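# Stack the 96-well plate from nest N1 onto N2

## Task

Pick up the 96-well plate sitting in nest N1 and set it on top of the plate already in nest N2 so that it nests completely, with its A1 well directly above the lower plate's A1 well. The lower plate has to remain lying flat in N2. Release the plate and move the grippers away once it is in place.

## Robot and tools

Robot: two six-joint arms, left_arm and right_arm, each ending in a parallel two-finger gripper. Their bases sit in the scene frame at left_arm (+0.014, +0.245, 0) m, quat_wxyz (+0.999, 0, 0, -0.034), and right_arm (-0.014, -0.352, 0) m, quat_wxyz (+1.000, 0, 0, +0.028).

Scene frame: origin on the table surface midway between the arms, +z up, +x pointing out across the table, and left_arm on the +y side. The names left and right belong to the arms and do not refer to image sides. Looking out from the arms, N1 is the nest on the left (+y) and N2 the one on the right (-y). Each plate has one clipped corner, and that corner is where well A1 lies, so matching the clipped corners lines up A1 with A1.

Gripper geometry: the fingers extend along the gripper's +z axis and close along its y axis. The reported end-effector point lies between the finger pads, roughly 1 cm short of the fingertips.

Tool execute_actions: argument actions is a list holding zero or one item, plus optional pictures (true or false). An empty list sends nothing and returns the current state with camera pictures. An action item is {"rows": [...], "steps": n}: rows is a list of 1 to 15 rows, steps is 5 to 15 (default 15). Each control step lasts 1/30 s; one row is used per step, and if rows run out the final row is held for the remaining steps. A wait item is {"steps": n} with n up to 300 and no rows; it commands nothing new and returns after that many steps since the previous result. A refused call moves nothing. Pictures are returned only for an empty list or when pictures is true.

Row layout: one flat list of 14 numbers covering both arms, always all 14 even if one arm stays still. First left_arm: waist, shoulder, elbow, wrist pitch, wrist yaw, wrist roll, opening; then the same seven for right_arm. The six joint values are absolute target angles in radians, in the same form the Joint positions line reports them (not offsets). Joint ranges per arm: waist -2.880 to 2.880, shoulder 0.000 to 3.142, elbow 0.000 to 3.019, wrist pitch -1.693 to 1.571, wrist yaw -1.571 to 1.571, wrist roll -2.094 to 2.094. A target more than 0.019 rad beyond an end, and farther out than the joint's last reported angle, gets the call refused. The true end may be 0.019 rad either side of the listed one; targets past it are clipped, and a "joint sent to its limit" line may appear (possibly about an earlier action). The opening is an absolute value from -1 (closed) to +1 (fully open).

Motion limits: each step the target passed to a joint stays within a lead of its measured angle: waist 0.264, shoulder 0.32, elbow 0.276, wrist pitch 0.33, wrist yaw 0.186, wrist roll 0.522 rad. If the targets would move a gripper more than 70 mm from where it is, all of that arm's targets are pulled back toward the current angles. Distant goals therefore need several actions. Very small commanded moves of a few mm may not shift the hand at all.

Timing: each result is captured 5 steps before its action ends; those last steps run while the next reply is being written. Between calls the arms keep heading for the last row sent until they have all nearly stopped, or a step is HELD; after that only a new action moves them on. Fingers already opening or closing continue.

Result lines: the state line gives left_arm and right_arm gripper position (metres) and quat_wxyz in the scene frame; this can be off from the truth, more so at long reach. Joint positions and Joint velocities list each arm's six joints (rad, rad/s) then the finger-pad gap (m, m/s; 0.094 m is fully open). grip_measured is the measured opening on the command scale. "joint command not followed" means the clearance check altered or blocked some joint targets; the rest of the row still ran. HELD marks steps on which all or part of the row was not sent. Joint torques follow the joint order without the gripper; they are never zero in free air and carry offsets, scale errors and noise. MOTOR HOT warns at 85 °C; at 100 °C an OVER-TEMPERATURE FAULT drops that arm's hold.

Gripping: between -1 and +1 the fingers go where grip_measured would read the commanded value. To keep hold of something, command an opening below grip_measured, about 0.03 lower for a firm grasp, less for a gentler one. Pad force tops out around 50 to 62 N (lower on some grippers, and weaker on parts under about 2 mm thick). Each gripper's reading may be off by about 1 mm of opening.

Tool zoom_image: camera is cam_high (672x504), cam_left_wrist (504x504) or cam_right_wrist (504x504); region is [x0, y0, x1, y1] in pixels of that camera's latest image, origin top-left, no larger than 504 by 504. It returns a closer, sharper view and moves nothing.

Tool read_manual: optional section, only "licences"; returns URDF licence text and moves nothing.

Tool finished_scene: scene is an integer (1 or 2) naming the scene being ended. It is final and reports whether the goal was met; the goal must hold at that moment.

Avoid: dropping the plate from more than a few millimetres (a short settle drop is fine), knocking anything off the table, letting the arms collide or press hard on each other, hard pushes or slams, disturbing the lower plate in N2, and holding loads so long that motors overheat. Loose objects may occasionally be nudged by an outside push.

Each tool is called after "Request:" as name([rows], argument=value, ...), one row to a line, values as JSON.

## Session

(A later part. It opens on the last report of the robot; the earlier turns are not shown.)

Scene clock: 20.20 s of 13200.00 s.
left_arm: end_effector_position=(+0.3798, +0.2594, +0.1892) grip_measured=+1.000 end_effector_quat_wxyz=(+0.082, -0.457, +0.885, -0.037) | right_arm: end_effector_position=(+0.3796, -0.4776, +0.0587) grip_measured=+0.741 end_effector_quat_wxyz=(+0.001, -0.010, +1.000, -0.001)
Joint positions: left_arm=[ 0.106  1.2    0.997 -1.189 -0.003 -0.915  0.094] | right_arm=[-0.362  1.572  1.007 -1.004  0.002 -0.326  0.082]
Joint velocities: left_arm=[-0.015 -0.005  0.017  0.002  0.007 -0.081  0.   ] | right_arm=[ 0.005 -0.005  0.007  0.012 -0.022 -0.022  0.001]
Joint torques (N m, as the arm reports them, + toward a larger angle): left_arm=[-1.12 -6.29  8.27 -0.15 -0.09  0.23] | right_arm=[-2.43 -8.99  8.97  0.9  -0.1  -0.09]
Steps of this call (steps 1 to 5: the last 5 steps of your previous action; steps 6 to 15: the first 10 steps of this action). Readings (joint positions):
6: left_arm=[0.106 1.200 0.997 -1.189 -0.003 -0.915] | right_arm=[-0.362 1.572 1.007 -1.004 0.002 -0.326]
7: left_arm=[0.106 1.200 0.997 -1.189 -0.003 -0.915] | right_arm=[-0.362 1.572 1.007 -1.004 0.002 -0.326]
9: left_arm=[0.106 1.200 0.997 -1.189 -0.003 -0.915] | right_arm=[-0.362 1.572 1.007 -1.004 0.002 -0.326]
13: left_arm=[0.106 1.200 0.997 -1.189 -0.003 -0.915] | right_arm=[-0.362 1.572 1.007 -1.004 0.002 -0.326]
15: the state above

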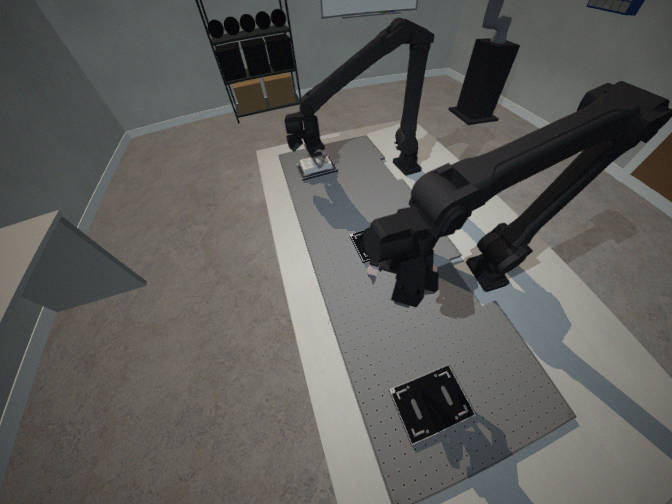

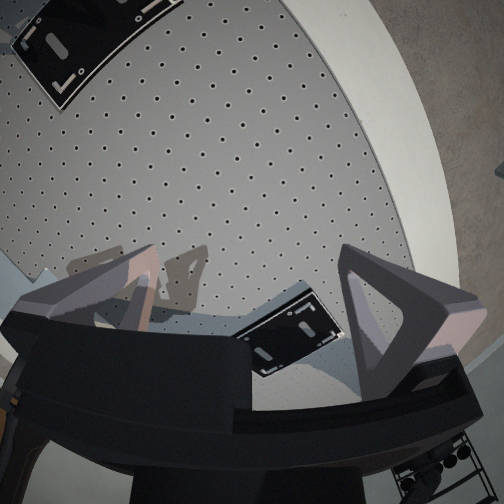

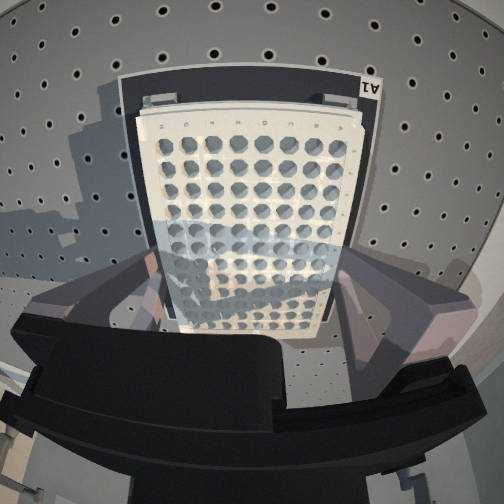

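Request:
execute_actions([
  {"rows":[[0.1,1.2,1,-1.2,0,-0.9,1,-0.364,1.6,1.016,-1.022,0,-0.337,0.7]]},
])

Request:
execute_actions([
  {"rows":[[0.1,1.2,1,-1.2,0,-0.9,1,-0.364,1.61,1.016,-1.022,0,-0.337,0.7]],"steps":10},
])

Scene clock: 20.77 s of 13200.00 s.
left_arm: end_effector_position=(+0.3798, +0.2594, +0.1892) grip_measured=+1.000 end_effector_quat_wxyz=(+0.082, -0.457, +0.885, -0.037) | right_arm: end_effector_position=(+0.3790, -0.4774, +0.0587) grip_measured=+0.741 end_effector_quat_wxyz=(-0.001, -0.010, +1.000, -0.001)
Joint positions: left_arm=[ 0.106  1.2    0.997 -1.189 -0.003 -0.915  0.094] | right_arm=[-0.362  1.572  1.007 -1.006  0.002 -0.327  0.082]
Joint velocities: left_arm=[ 0.005 -0.005  0.002 -0.012 -0.051  0.037  0.   ] | right_arm=[-0.005  0.005 -0.002  0.012  0.007  0.007 -0.001]
Joint torques (N m, as the arm reports them, + toward a larger angle): left_arm=[-1.15 -6.28  8.27 -0.15 -0.09  0.22] | right_arm=[ -2.11 -10.18   9.02  -0.13  -0.1   -0.05]
Steps of this call (steps 1 to 5: the last 5 steps of your previous action; steps 6 to 7: the robot went on to your last target; steps 8 to 17: the first 10 steps of this action). Readings (joint positions):
8: left_arm=[0.106 1.200 0.997 -1.189 -0.003 -0.915] | right_arm=[-0.362 1.572 1.007 -1.006 0.002 -0.326]
9: left_arm=[0.106 1.200 0.997 -1.189 -0.003 -0.915] | right_arm=[-0.362 1.572 1.007 -1.006 0.002 -0.326]
11: left_arm=[0.106 1.200 0.997 -1.189 -0.003 -0.915] | right_arm=[-0.362 1.572 1.007 -1.006 0.002 -0.327]
15: left_arm=[0.106 1.200 0.997 -1.189 -0.003 -0.915] | right_arm=[-0.362 1.572 1.007 -1.006 0.002 -0.327]
17: the state above

Scene clock: 21.10 s of 13200.00 s.
left_arm: end_effector_position=(+0.3798, +0.2594, +0.1892) grip_measured=+1.000 end_effector_quat_wxyz=(+0.082, -0.457, +0.885, -0.037) | right_arm: end_effector_position=(+0.3790, -0.4774, +0.0587) grip_measured=+0.741 end_effector_quat_wxyz=(-0.001, -0.010, +1.000, -0.001)
Joint positions: left_arm=[ 0.106  1.2    0.997 -1.189 -0.003 -0.915  0.094] | right_arm=[-0.362  1.572  1.007 -1.006  0.002 -0.327  0.082]
Joint velocities: left_arm=[-0.005  0.005 -0.022 -0.017  0.007 -0.007  0.   ] | right_arm=[-0.005 -0.015 -0.002 -0.002 -0.007 -0.066  0.001]
Joint torques (N m, as the arm reports them, + toward a larger angle): left_arm=[-1.18 -6.22  8.25 -0.16 -0.09  0.23] | right_arm=[-2.43 -9.5   8.95 -0.11 -0.13 -0.06]
Steps of this call (steps 1 to 5: the last 5 steps of your previous action; steps 6 to 10: the first 5 steps of this action). Readings (joint positions):
6: left_arm=[0.106 1.200 0.997 -1.189 -0.003 -0.915] | right_arm=[-0.362 1.572 1.007 -1.006 0.002 -0.327]
7: left_arm=[0.106 1.200 0.997 -1.189 -0.003 -0.915] | right_arm=[-0.362 1.572 1.007 -1.006 0.002 -0.327]
9: left_arm=[0.106 1.200 0.997 -1.189 -0.003 -0.915] | right_arm=[-0.362 1.572 1.007 -1.006 0.002 -0.327]
10: the state above

Request:
execute_actions([
  {"rows":[[0.1,1.2,1,-1.2,0,-0.9,1,-0.364,1.597,1.016,-1.034,0,-0.337,0.7]]},
], pictures=true)

Request:
zoom_image(camera="cam_right_wrist", region=[100,60,400,350])

Request:
zoom_image(camera="cam_high", region=[285,140,345,185])

Scene clock: 21.63 s of 13200.00 s.
left_arm: end_effector_position=(+0.3798, +0.2594, +0.1892) grip_measured=+1.000 end_effector_quat_wxyz=(+0.082, -0.457, +0.885, -0.037) | right_arm: end_effector_position=(+0.3780, -0.4771, +0.0587) grip_measured=+0.741 end_effector_quat_wxyz=(-0.003, -0.012, +1.000, -0.000)
Joint positions: left_arm=[ 0.106  1.2    0.997 -1.189 -0.003 -0.915  0.094] | right_arm=[-0.362  1.572  1.007 -1.011  0.002 -0.33   0.082]
Joint velocities: left_arm=[-0.015 -0.005 -0.007 -0.002 -0.037 -0.007  0.   ] | right_arm=[ 0.015 -0.015 -0.012 -0.002  0.022  0.037 -0.   ]
Joint torques (N m, as the arm reports them, + toward a larger angle): left_arm=[-1.2  -6.27  8.27 -0.14 -0.09  0.23] | right_arm=[ -2.26 -10.16   9.1   -0.42  -0.12  -0.04]
Steps of this call (steps 1 to 5: the last 5 steps of your previous action; step 6: the robot went on to your last target; steps 7 to 16: the first 10 steps of this action). Readings (joint positions):
7: left_arm=[0.106 1.200 0.997 -1.189 -0.003 -0.915] | right_arm=[-0.362 1.572 1.007 -1.008 0.002 -0.327]
8: left_arm=[0.106 1.200 0.997 -1.189 -0.003 -0.915] | right_arm=[-0.362 1.572 1.007 -1.009 0.002 -0.328]
10: left_arm=[0.106 1.200 0.997 -1.189 -0.003 -0.915] | right_arm=[-0.362 1.572 1.007 -1.010 0.002 -0.329]
14: left_arm=[0.106 1.200 0.997 -1.189 -0.003 -0.915] | right_arm=[-0.362 1.572 1.007 -1.010 0.002 -0.330]
16: the state above

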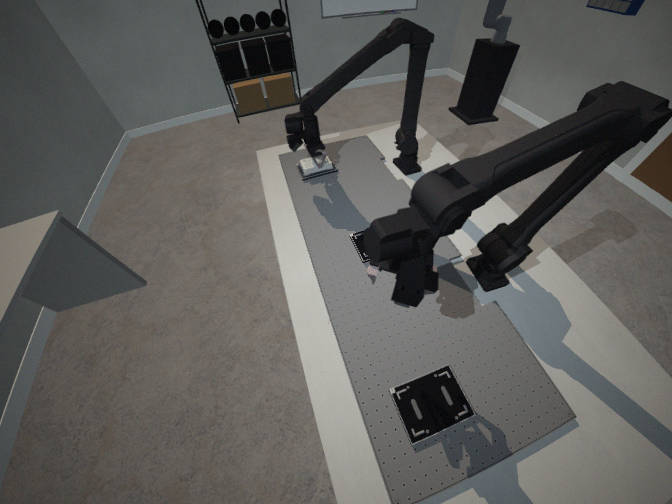

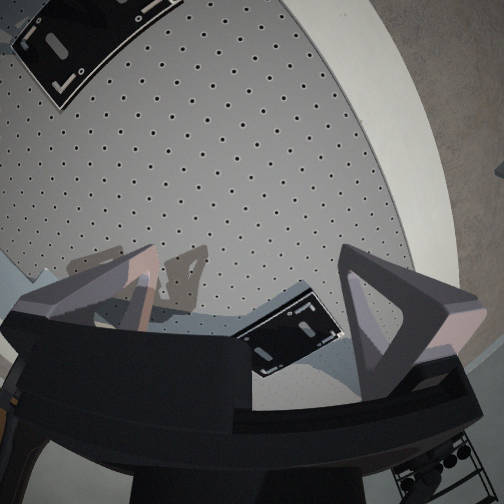

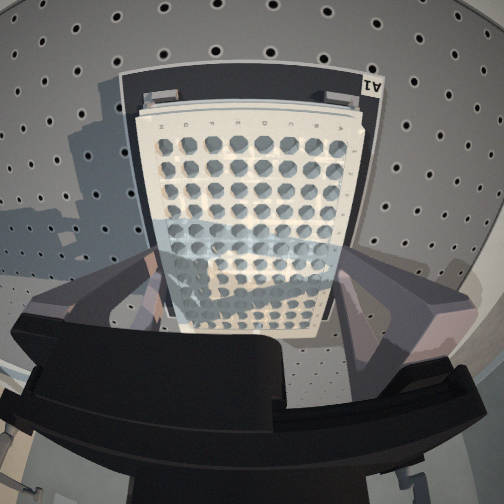

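Region (100, 60, 400, 350) of cam_right_wrist's 504x504 image, scaled by 1.680, with more detail than that image has; it fills the top 487 rows of this view, and the rest is white.

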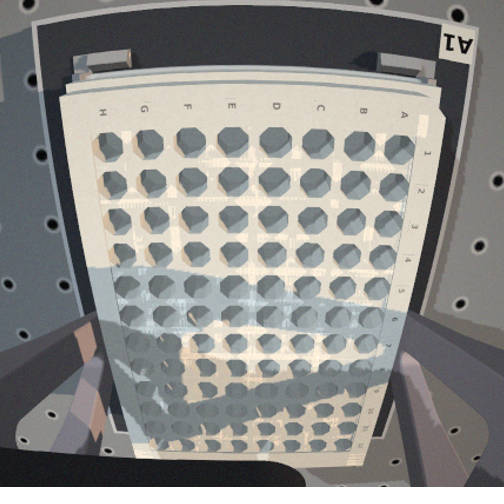

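Region (285, 140, 345, 185) of cam_high's 672x504 image, scaled by 8.400, with more detail than that image has; it fills the top 378 rows of this view, and the rest is white.

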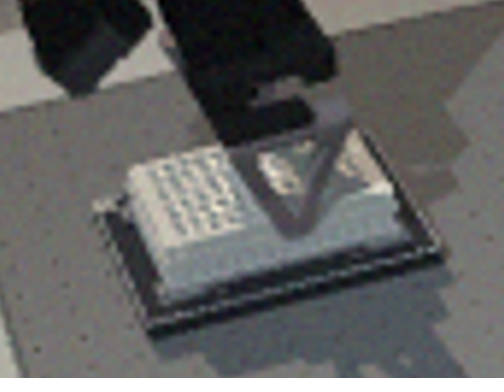

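Request:
execute_actions([
  {"rows":[[0.1,1.2,1,-1.2,0,-0.9,1,-0.374,1.595,1.016,-1.012,0,-0.31,0.7]],"steps":12},
])

Request:
execute_actions([
  {"rows":[[0.1,1.2,1,-1.2,0,-0.9,1,-0.364,1.62,1.016,-1.012,0,-0.325,0.7]]},
], pictures=true)

Request:
zoom_image(camera="cam_right_wrist", region=[100,60,400,350])

Scene clock: 22.03 s of 13200.00 s.
left_arm: end_effector_position=(+0.3798, +0.2594, +0.1892) grip_measured=+1.000 end_effector_quat_wxyz=(+0.082, -0.457, +0.885, -0.037) | right_arm: end_effector_position=(+0.3781, -0.4773, +0.0587) grip_measured=+0.741 end_effector_quat_wxyz=(-0.002, -0.011, +1.000, -0.000)
Joint positions: left_arm=[ 0.106  1.2    0.997 -1.189 -0.003 -0.915  0.094] | right_arm=[-0.363  1.572  1.007 -1.01   0.002 -0.329  0.082]
Joint velocities: left_arm=[ 0.005 -0.005  0.012 -0.022 -0.022 -0.037  0.   ] | right_arm=[-0.005  0.005 -0.007 -0.002 -0.022 -0.037  0.   ]
Joint torques (N m, as the arm reports them, + toward a larger angle): left_arm=[-1.16 -6.25  8.26 -0.16 -0.09  0.23] | right_arm=[ -3.26 -10.6    8.97   0.39  -0.11   0.17]
Steps of this call (steps 1 to 5: the last 5 steps of your previous action; steps 6 to 12: the first 7 steps of this action). Readings (joint positions):
6: left_arm=[0.106 1.200 0.997 -1.189 -0.003 -0.915] | right_arm=[-0.362 1.572 1.007 -1.010 0.002 -0.329]
7: left_arm=[0.106 1.200 0.997 -1.189 -0.003 -0.915] | right_arm=[-0.363 1.572 1.007 -1.010 0.002 -0.329]
9: left_arm=[0.106 1.200 0.997 -1.189 -0.003 -0.915] | right_arm=[-0.363 1.572 1.007 -1.010 0.002 -0.329]
12: the state above

Scene clock: 22.53 s of 13200.00 s.
left_arm: end_effector_position=(+0.3798, +0.2594, +0.1892) grip_measured=+1.000 end_effector_quat_wxyz=(+0.082, -0.457, +0.885, -0.037) | right_arm: end_effector_position=(+0.3780, -0.4773, +0.0584) grip_measured=+0.741 end_effector_quat_wxyz=(-0.003, -0.011, +1.000, -0.000)
Joint positions: left_arm=[ 0.106  1.2    0.997 -1.189 -0.003 -0.915  0.094] | right_arm=[-0.363  1.573  1.007 -1.01   0.002 -0.329  0.082]
Joint velocities: left_arm=[ 0.005 -0.005  0.002  0.002 -0.007 -0.007  0.   ] | right_arm=[ 0.005 -0.015 -0.017 -0.007 -0.007 -0.007 -0.001]
Joint torques (N m, as the arm reports them, + toward a larger angle): left_arm=[-1.19 -6.33  8.28 -0.16 -0.08  0.23] | right_arm=[-1.75 -8.11  8.96  0.48 -0.11  0.07]
Steps of this call (steps 1 to 5: the last 5 steps of your previous action; steps 6 to 15: the first 10 steps of this action). Readings (joint positions):
6: left_arm=[0.106 1.200 0.997 -1.189 -0.003 -0.915] | right_arm=[-0.363 1.573 1.007 -1.010 0.002 -0.329]
7: left_arm=[0.106 1.200 0.997 -1.189 -0.003 -0.915] | right_arm=[-0.363 1.573 1.007 -1.010 0.002 -0.329]
9: left_arm=[0.106 1.200 0.997 -1.189 -0.003 -0.915] | right_arm=[-0.363 1.573 1.007 -1.010 0.002 -0.329]
13: left_arm=[0.106 1.200 0.997 -1.189 -0.003 -0.915] | right_arm=[-0.363 1.573 1.007 -1.010 0.002 -0.329]
15: the state above

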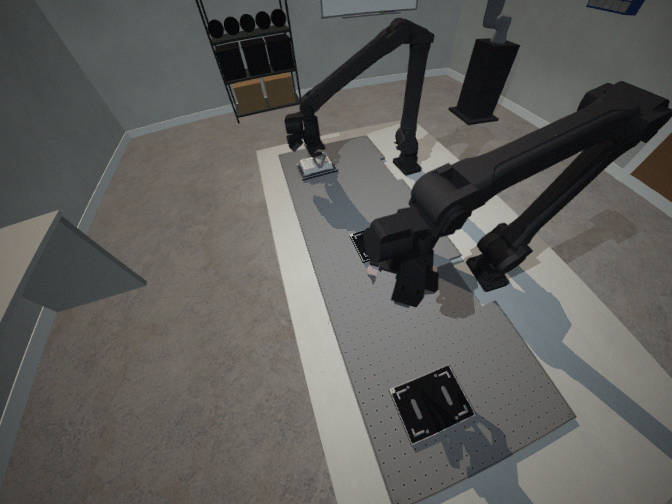

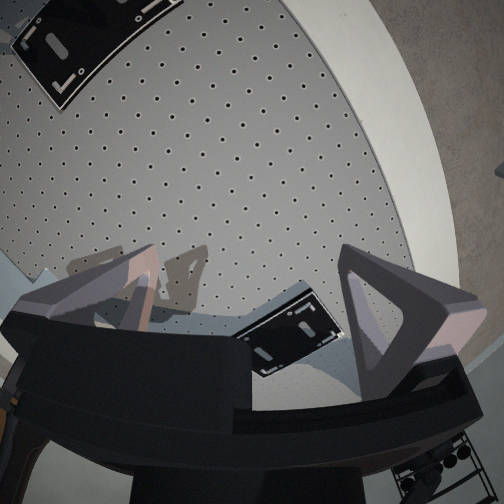

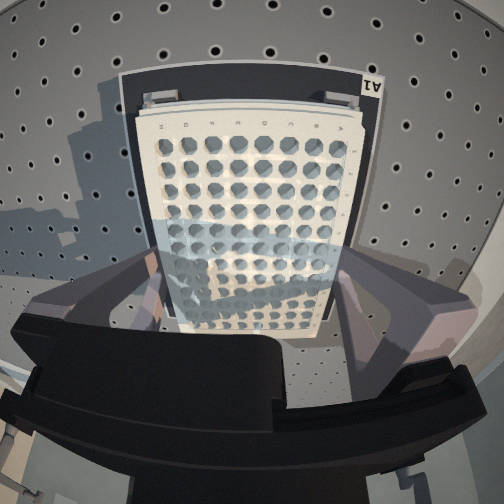

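Region (100, 60, 400, 350) of cam_right_wrist's 504x504 image, scaled by 1.680, with more detail than that image has; it fills the top 487 rows of this view, and the rest is white.

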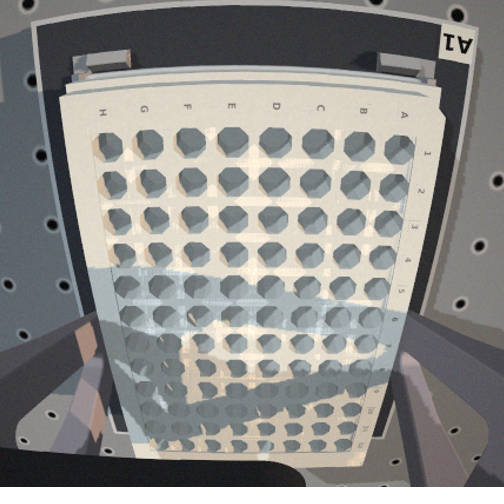

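Request:
execute_actions([
  {"rows":[[0.1,1.2,1,-1.2,0,-0.9,1,-0.378,1.6,1.016,-1.036,0,-0.305,0.7]]},
])

Request:
execute_actions([
  {"rows":[[0.1,1.2,1,-1.2,0,-0.9,1,-0.364,1.62,1.016,-1.016,0,-0.325,0.7]],"steps":10},
], pictures=true)

Request:
zoom_image(camera="cam_right_wrist", region=[100,60,400,350])

Scene clock: 23.13 s of 13200.00 s.
left_arm: end_effector_position=(+0.3798, +0.2594, +0.1892) grip_measured=+1.000 end_effector_quat_wxyz=(+0.082, -0.457, +0.885, -0.037) | right_arm: end_effector_position=(+0.3779, -0.4774, +0.0587) grip_measured=+0.741 end_effector_quat_wxyz=(-0.003, -0.010, +1.000, +0.000)
Joint positions: left_arm=[ 0.106  1.2    0.997 -1.189 -0.003 -0.915  0.094] | right_arm=[-0.363  1.573  1.008 -1.012  0.002 -0.327  0.082]
Joint velocities: left_arm=[-0.005 -0.005  0.002  0.012 -0.022 -0.022  0.   ] | right_arm=[-0.005 -0.005 -0.017 -0.022 -0.051 -0.022 -0.   ]
Joint torques (N m, as the arm reports them, + toward a larger angle): left_arm=[-1.12 -6.25  8.26 -0.14 -0.09  0.23] | right_arm=[ -3.36 -10.35   8.92  -0.49  -0.12   0.17]
Steps of this call (steps 1 to 5: the last 5 steps of your previous action; steps 6 to 8: the robot went on to your last target; steps 9 to 18: the first 10 steps of this action). Readings (joint positions):
9: left_arm=[0.106 1.200 0.997 -1.189 -0.003 -0.915] | right_arm=[-0.363 1.573 1.007 -1.011 0.002 -0.329]
10: left_arm=[0.106 1.200 0.997 -1.189 -0.003 -0.915] | right_arm=[-0.363 1.573 1.008 -1.012 0.002 -0.328]
12: left_arm=[0.106 1.200 0.997 -1.189 -0.003 -0.915] | right_arm=[-0.363 1.573 1.008 -1.012 0.002 -0.327]
16: left_arm=[0.106 1.200 0.997 -1.189 -0.003 -0.915] | right_arm=[-0.363 1.573 1.008 -1.012 0.002 -0.327]
18: the state above

Scene clock: 23.47 s of 13200.00 s.
left_arm: end_effector_position=(+0.3798, +0.2594, +0.1892) grip_measured=+1.000 end_effector_quat_wxyz=(+0.082, -0.457, +0.885, -0.037) | right_arm: end_effector_position=(+0.3779, -0.4774, +0.0584) grip_measured=+0.741 end_effector_quat_wxyz=(-0.004, -0.010, +1.000, +0.000)
Joint positions: left_arm=[ 0.106  1.2    0.997 -1.189 -0.003 -0.915  0.094] | right_arm=[-0.363  1.574  1.008 -1.012  0.002 -0.327  0.082]
Joint velocities: left_arm=[-0.005 -0.005 -0.022 -0.017  0.037  0.051  0.   ] | right_arm=[-0.005 -0.005 -0.002  0.012  0.022 -0.007 -0.   ]
Joint torques (N m, as the arm reports them, + toward a larger angle): left_arm=[-1.16 -6.25  8.27 -0.16 -0.08  0.23] | right_arm=[-2.16 -8.75  8.79  0.26 -0.12  0.02]
Steps of this call (steps 1 to 5: the last 5 steps of your previous action; steps 6 to 10: the first 5 steps of this action). Readings (joint positions):
6: left_arm=[0.106 1.200 0.997 -1.189 -0.003 -0.915] | right_arm=[-0.363 1.574 1.008 -1.012 0.002 -0.327]
7: left_arm=[0.106 1.200 0.997 -1.189 -0.003 -0.915] | right_arm=[-0.363 1.574 1.008 -1.012 0.002 -0.327]
9: left_arm=[0.106 1.200 0.997 -1.189 -0.003 -0.915] | right_arm=[-0.363 1.574 1.008 -1.012 0.002 -0.327]
10: the state above

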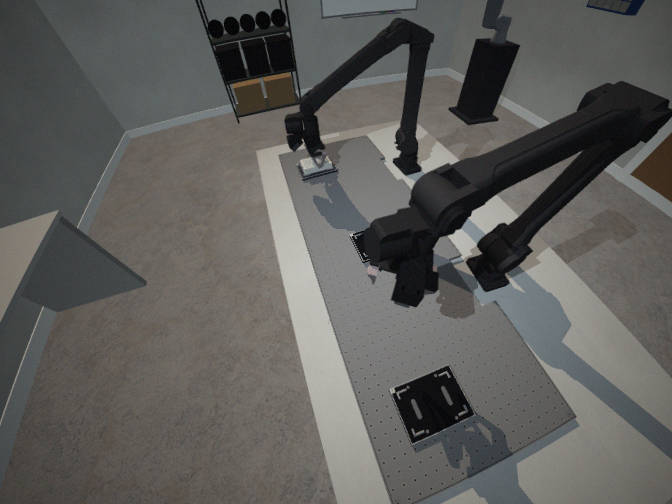

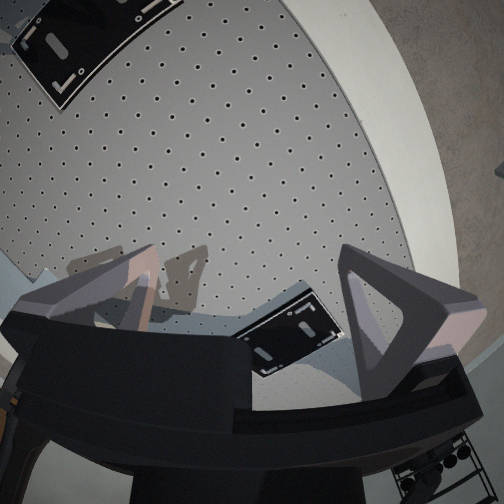

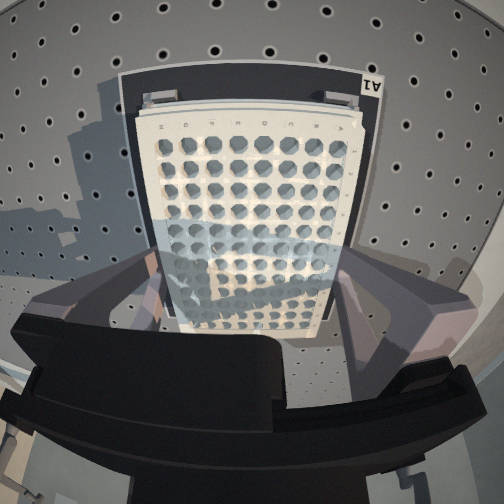

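Region (100, 60, 400, 350) of cam_right_wrist's 504x504 image, scaled by 1.680, with more detail than that image has; it fills the top 487 rows of this view, and the rest is white.

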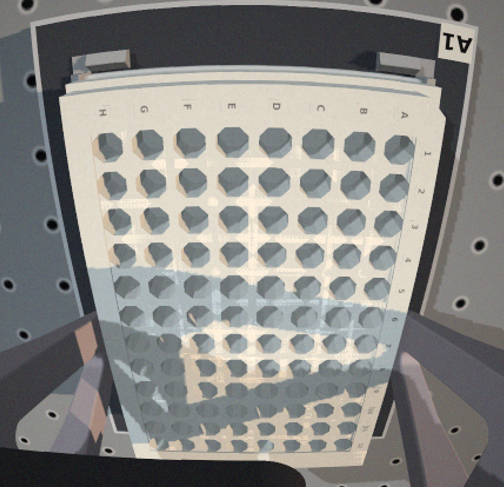

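Request:
execute_actions([
  {"rows":[[0.1,1.2,1,-1.2,0,-0.9,1,-0.364,1.595,1.005,-1.048,0,-0.325,0.7]],"steps":12},
])

Request:
execute_actions([
  {"rows":[[0.1,1.2,1,-1.2,0,-0.9,1,-0.388,1.6,1.01,-1.005,0,-0.325,0.7]],"steps":12},
])

Request:
execute_actions([
  {"rows":[[0.1,1.2,1,-1.2,0,-0.9,1,-0.338,1.6,1.01,-1.005,0,-0.325,0.7]],"steps":12},
])

Scene clock: 23.93 s of 13200.00 s.
left_arm: end_effector_position=(+0.3798, +0.2594, +0.1892) grip_measured=+1.000 end_effector_quat_wxyz=(+0.082, -0.457, +0.885, -0.037) | right_arm: end_effector_position=(+0.3771, -0.4771, +0.0584) grip_measured=+0.741 end_effector_quat_wxyz=(-0.005, -0.010, +1.000, +0.001)
Joint positions: left_arm=[ 0.106  1.2    0.997 -1.189 -0.003 -0.915  0.094] | right_arm=[-0.363  1.574  1.008 -1.016  0.002 -0.327  0.082]
Joint velocities: left_arm=[-0.005  0.005  0.012 -0.002  0.007 -0.037  0.   ] | right_arm=[-0.005 -0.015 -0.002 -0.007 -0.037 -0.007  0.001]
Joint torques (N m, as the arm reports them, + toward a larger angle): left_arm=[-1.17 -6.22  8.27 -0.15 -0.09  0.23] | right_arm=[ -2.53 -11.07   7.64  -0.72  -0.12   0.03]
Steps of this call (steps 1 to 5: the last 5 steps of your previous action; steps 6 to 7: the robot went on to your last target; steps 8 to 14: the first 7 steps of this action). Readings (joint positions):
8: left_arm=[0.106 1.200 0.997 -1.189 -0.003 -0.915] | right_arm=[-0.363 1.574 1.008 -1.014 0.002 -0.327]
9: left_arm=[0.106 1.200 0.997 -1.189 -0.003 -0.915] | right_arm=[-0.363 1.574 1.008 -1.016 0.002 -0.327]
11: left_arm=[0.106 1.200 0.997 -1.189 -0.003 -0.915] | right_arm=[-0.363 1.574 1.008 -1.016 0.002 -0.327]
14: the state above

Scene clock: 24.33 s of 13200.00 s.
left_arm: end_effector_position=(+0.3798, +0.2594, +0.1892) grip_measured=+1.000 end_effector_quat_wxyz=(+0.082, -0.457, +0.885, -0.037) | right_arm: end_effector_position=(+0.3776, -0.4776, +0.0584) grip_measured=+0.741 end_effector_quat_wxyz=(-0.004, -0.009, +1.000, +0.002)
Joint positions: left_arm=[ 0.106  1.2    0.997 -1.189 -0.003 -0.915  0.094] | right_arm=[-0.365  1.574  1.008 -1.013 -0.002 -0.327  0.082]
Joint velocities: left_arm=[-0.015 -0.024  0.007 -0.012 -0.051  0.051  0.   ] | right_arm=[-0.005 -0.005 -0.002  0.032  0.037  0.081 -0.   ]
Joint torques (N m, as the arm reports them, + toward a larger angle): left_arm=[-1.13 -6.3   8.28 -0.17 -0.08  0.23] | right_arm=[ -3.52 -10.07   8.13   0.89   0.07   0.03]
Steps of this call (steps 1 to 5: the last 5 steps of your previous action; steps 6 to 12: the first 7 steps of this action). Readings (joint positions):
6: left_arm=[0.106 1.200 0.997 -1.189 -0.003 -0.915] | right_arm=[-0.364 1.574 1.008 -1.014 0.001 -0.327]
7: left_arm=[0.106 1.200 0.997 -1.189 -0.003 -0.915] | right_arm=[-0.365 1.574 1.008 -1.013 -0.000 -0.327]
9: left_arm=[0.106 1.200 0.997 -1.189 -0.003 -0.915] | right_arm=[-0.365 1.574 1.008 -1.013 -0.002 -0.327]
12: the state above

Scene clock: 24.73 s of 13200.00 s.
left_arm: end_effector_position=(+0.3798, +0.2594, +0.1892) grip_measured=+1.000 end_effector_quat_wxyz=(+0.082, -0.457, +0.885, -0.037) | right_arm: end_effector_position=(+0.3781, -0.4763, +0.0584) grip_measured=+0.741 end_effector_quat_wxyz=(-0.006, -0.013, +1.000, -0.005)
Joint positions: left_arm=[ 0.106  1.2    0.997 -1.189 -0.003 -0.915  0.094] | right_arm=[-0.356  1.574  1.008 -1.013  0.012 -0.326  0.082]
Joint velocities: left_arm=[-0.015 -0.015 -0.002 -0.022  0.037 -0.007  0.   ] | right_arm=[ 0.005 -0.015 -0.022  0.007 -0.007 -0.051 -0.   ]
Joint torques (N m, as the arm reports them, + toward a larger angle): left_arm=[-1.19 -6.24  8.26 -0.16 -0.09  0.22] | right_arm=[ -1.22 -10.07   8.22   0.81  -0.59   0.05]
Steps of this call (steps 1 to 5: the last 5 steps of your previous action; steps 6 to 12: the first 7 steps of this action). Readings (joint positions):
6: left_arm=[0.106 1.200 0.997 -1.189 -0.003 -0.915] | right_arm=[-0.363 1.574 1.008 -1.013 -0.001 -0.327]
7: left_arm=[0.106 1.200 0.997 -1.189 -0.003 -0.915] | right_arm=[-0.360 1.574 1.008 -1.013 0.005 -0.327]
9: left_arm=[0.106 1.200 0.997 -1.189 -0.003 -0.915] | right_arm=[-0.356 1.574 1.008 -1.013 0.012 -0.326]
12: the state above

Request:
execute_actions([
  {"rows":[[0.1,1.2,1,-1.2,0,-0.9,1,-0.369,1.58,1.01,-0.965,0,-0.325,0.7]],"steps":14},
], pictures=true)

Request:
zoom_image(camera="cam_right_wrist", region=[100,60,400,350])

Scene clock: 25.20 s of 13200.00 s.
left_arm: end_effector_position=(+0.3798, +0.2594, +0.1892) grip_measured=+1.000 end_effector_quat_wxyz=(+0.082, -0.457, +0.885, -0.037) | right_arm: end_effector_position=(+0.3799, -0.4774, +0.0585) grip_measured=+0.741 end_effector_quat_wxyz=(-0.001, -0.012, +1.000, -0.004)
Joint positions: left_arm=[ 0.106  1.2    0.997 -1.189 -0.003 -0.915  0.094] | right_arm=[-0.359  1.574  1.008 -1.005  0.007 -0.326  0.082]
Joint velocities: left_arm=[-0.005 -0.005 -0.002 -0.012  0.095 -0.037  0.   ] | right_arm=[ 0.005 -0.005  0.002 -0.027  0.022  0.051 -0.   ]
Joint torques (N m, as the arm reports them, + toward a larger angle): left_arm=[-1.19 -6.31  8.28 -0.13 -0.09  0.22] | right_arm=[ -2.5  -12.31   8.39   2.07  -0.37   0.05]
Steps of this call (steps 1 to 5: the last 5 steps of your previous action; steps 6 to 14: the first 9 steps of this action). Readings (joint positions):
6: left_arm=[0.106 1.200 0.997 -1.189 -0.003 -0.915] | right_arm=[-0.357 1.574 1.008 -1.007 0.012 -0.326]
7: left_arm=[0.106 1.200 0.997 -1.189 -0.003 -0.915] | right_arm=[-0.358 1.574 1.008 -1.005 0.009 -0.326]
9: left_arm=[0.106 1.200 0.997 -1.189 -0.003 -0.915] | right_arm=[-0.359 1.574 1.008 -1.005 0.007 -0.326]
13: left_arm=[0.106 1.200 0.997 -1.189 -0.003 -0.915] | right_arm=[-0.359 1.574 1.008 -1.005 0.007 -0.326]
14: the state above

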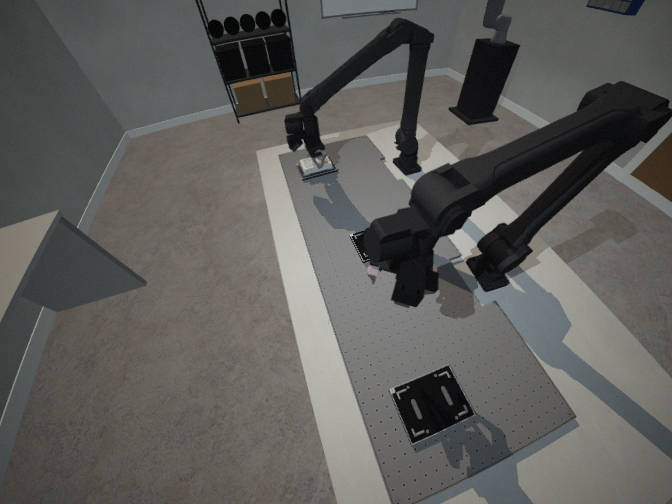

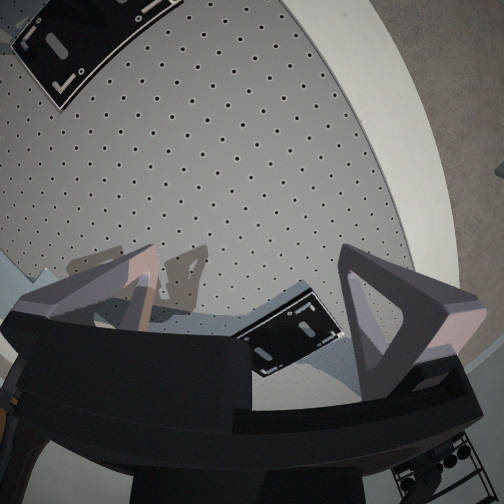

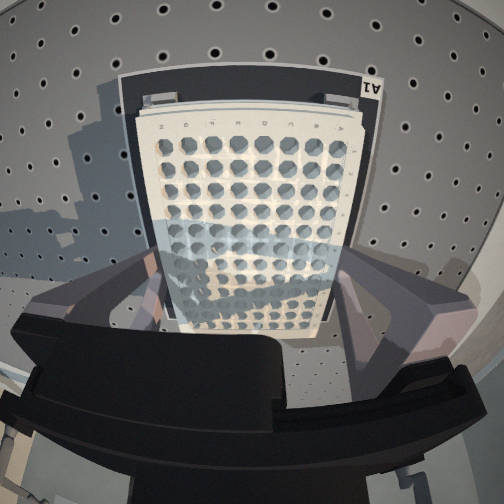

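Region (100, 60, 400, 350) of cam_right_wrist's 504x504 image, scaled by 1.680, with more detail than that image has; it fills the top 487 rows of this view, and the rest is white.

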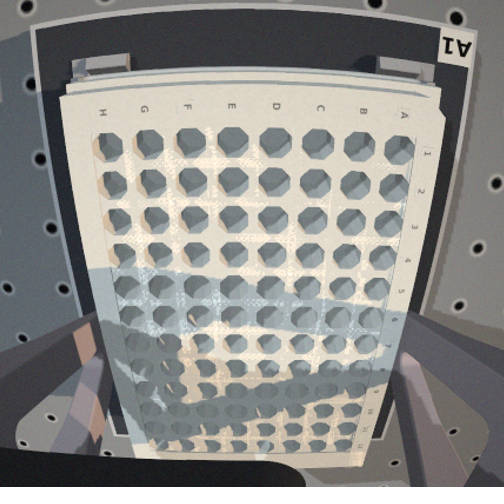

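The plate resists pushes in all four directions, which indicates it is nested. Releasing and lifting clear.

Request:
execute_actions([
  {"rows":[[0.1,1.2,1,-1.2,0,-0.9,1,-0.369,1.574,1.015,-1.015,0,-0.325,0.7],[0.1,1.2,1,-1.2,0,-0.9,1,-0.369,1.574,1.015,-1.015,0,-0.325,0.7],[0.1,1.2,1,-1.2,0,-0.9,1,-0.369,1.574,1.015,-1.015,0,-0.325,0.76],[0.1,1.2,1,-1.2,0,-0.9,1,-0.369,1.574,1.015,-1.015,0,-0.325,1]],"steps":9},
])

Request:
execute_actions([
  {"rows":[[0.1,1.2,1,-1.2,0,-0.9,1,-0.365,1.45,1.015,-1.015,0,-0.325,1]],"steps":9},
])

Request:
execute_actions([
  {"rows":[[0.1,1.2,1,-1.2,0,-0.9,1,0,1.1,0.95,-1.2,0,-0.325,1]]},
], pictures=true)

Request:
zoom_image(camera="cam_high", region=[285,140,345,185])

Scene clock: 25.60 s of 13200.00 s.
left_arm: end_effector_position=(+0.3798, +0.2594, +0.1892) grip_measured=+1.000 end_effector_quat_wxyz=(+0.082, -0.457, +0.885, -0.037) | right_arm: end_effector_position=(+0.3792, -0.4770, +0.0587) grip_measured=+0.910 end_effector_quat_wxyz=(-0.002, -0.011, +1.000, -0.002)
Joint positions: left_arm=[ 0.106  1.2    0.997 -1.189 -0.003 -0.915  0.094] | right_arm=[-0.36   1.573  1.008 -1.008  0.006 -0.326  0.09 ]
Joint velocities: left_arm=[-0.015 -0.005 -0.002 -0.002 -0.007  0.051  0.   ] | right_arm=[-0.005 -0.024  0.007 -0.017 -0.139 -0.066  0.187]
Joint torques (N m, as the arm reports them, + toward a larger angle): left_arm=[-1.17 -6.25  8.26 -0.15 -0.09  0.23] | right_arm=[ -3.38 -12.1    8.74   0.2   -0.18   0.05]
Steps of this call (steps 1 to 5: the last 5 steps of your previous action; steps 6 to 8: the robot went on to your last target; steps 9 to 12: the first 4 steps of this action). Readings (joint positions):
9: left_arm=[0.106 1.200 0.997 -1.189 -0.003 -0.915] | right_arm=[-0.359 1.573 1.008 -1.008 0.007 -0.326]
10: left_arm=[0.106 1.200 0.997 -1.189 -0.003 -0.915] | right_arm=[-0.359 1.573 1.008 -1.008 0.007 -0.326]
12: the state above

Scene clock: 25.90 s of 13200.00 s.
left_arm: end_effector_position=(+0.3798, +0.2594, +0.1892) grip_measured=+1.000 end_effector_quat_wxyz=(+0.082, -0.457, +0.885, -0.037) | right_arm: end_effector_position=(+0.3792, -0.4769, +0.0776) grip_measured=+1.000 end_effector_quat_wxyz=(+0.020, -0.011, +1.000, -0.008)
Joint positions: left_arm=[ 0.106  1.2    0.997 -1.189 -0.003 -0.915  0.094] | right_arm=[-0.36   1.519  1.001 -1.009  0.003 -0.326  0.094]
Joint velocities: left_arm=[-0.005  0.005 -0.017 -0.002 -0.007 -0.051  0.   ] | right_arm=[-0.005 -0.601 -0.017  0.002 -0.066 -0.007  0.   ]
Joint torques (N m, as the arm reports them, + toward a larger angle): left_arm=[-1.18 -6.25  8.26 -0.16 -0.09  0.23] | right_arm=[ -2.85 -15.13   9.78   0.48  -0.2    0.04]
Steps of this call (steps 1 to 5: the last 5 steps of your previous action; steps 6 to 9: the first 4 steps of this action). Readings (joint positions):
6: left_arm=[0.106 1.200 0.997 -1.189 -0.003 -0.915] | right_arm=[-0.360 1.567 1.007 -1.008 0.003 -0.326]
7: left_arm=[0.106 1.200 0.997 -1.189 -0.003 -0.915] | right_arm=[-0.360 1.556 1.003 -1.008 0.003 -0.326]
9: the state above

Scene clock: 26.40 s of 13200.00 s.
left_arm: end_effector_position=(+0.3798, +0.2594, +0.1892) grip_measured=+1.000 end_effector_quat_wxyz=(+0.082, -0.457, +0.885, -0.037) | right_arm: end_effector_position=(+0.3341, -0.3322, +0.1917) grip_measured=+1.000 end_effector_quat_wxyz=(+0.103, -0.190, +0.976, -0.013)
Joint positions: left_arm=[ 0.106  1.2    0.997 -1.189 -0.003 -0.915  0.094] | right_arm=[ 0.002  1.133  0.949 -1.179 -0.002 -0.326  0.094]
Joint velocities: left_arm=[-0.005 -0.015 -0.002 -0.017  0.037  0.022  0.   ] | right_arm=[ 0.943 -0.982 -0.002 -0.217 -0.037  0.007  0.   ]
Joint torques (N m, as the arm reports them, + toward a larger angle): left_arm=[-1.17 -6.32  8.27 -0.14 -0.09  0.23] | right_arm=[-6.55 -4.8  10.04  0.65  0.16  0.01]
Steps of this call (steps 1 to 5: the last 5 steps of your previous action; steps 6 to 15: the first 10 steps of this action). Readings (joint positions):
6: left_arm=[0.106 1.200 0.997 -1.189 -0.003 -0.915] | right_arm=[-0.352 1.437 0.999 -1.022 0.006 -0.326]
7: left_arm=[0.106 1.200 0.997 -1.189 -0.003 -0.915] | right_arm=[-0.336 1.418 0.989 -1.044 0.007 -0.326]
9: left_arm=[0.106 1.200 0.997 -1.189 -0.003 -0.915] | right_arm=[-0.274 1.357 0.967 -1.087 0.007 -0.326]
13: left_arm=[0.106 1.200 0.997 -1.189 -0.003 -0.915] | right_arm=[-0.085 1.207 0.949 -1.156 0.004 -0.326]
15: the state above

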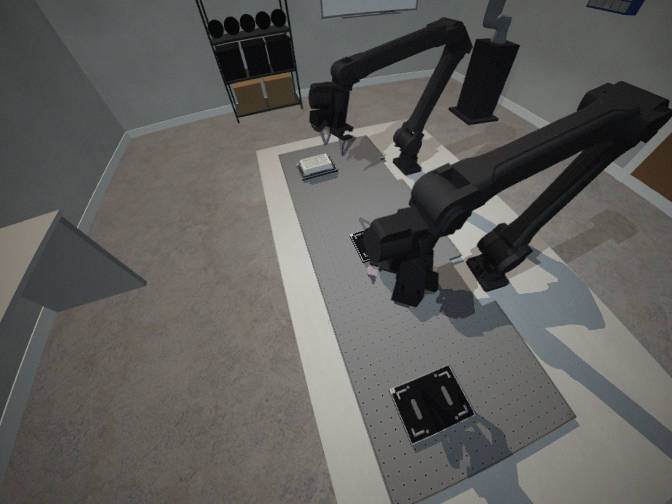

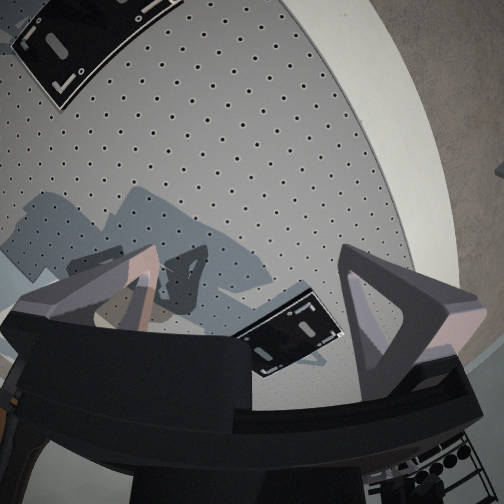

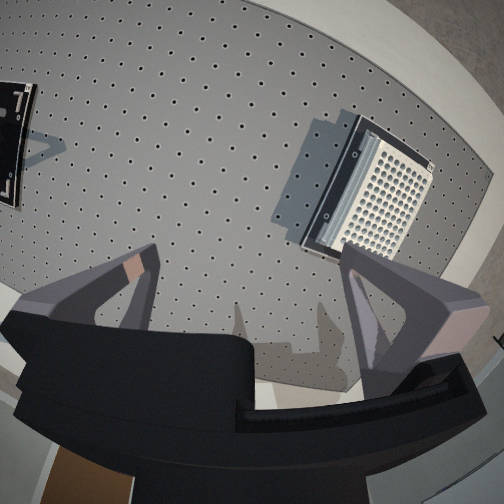

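Region (285, 140, 345, 185) of cam_high's 672x504 image, scaled by 8.400, with more detail than that image has; it fills the top 378 rows of this view, and the rest is white.

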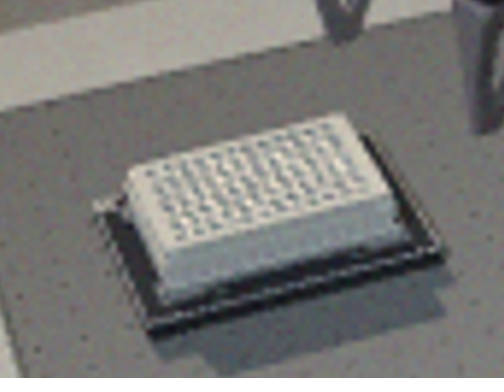

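Request:
finished_scene(scene=1)

The scene is finished: the task was done.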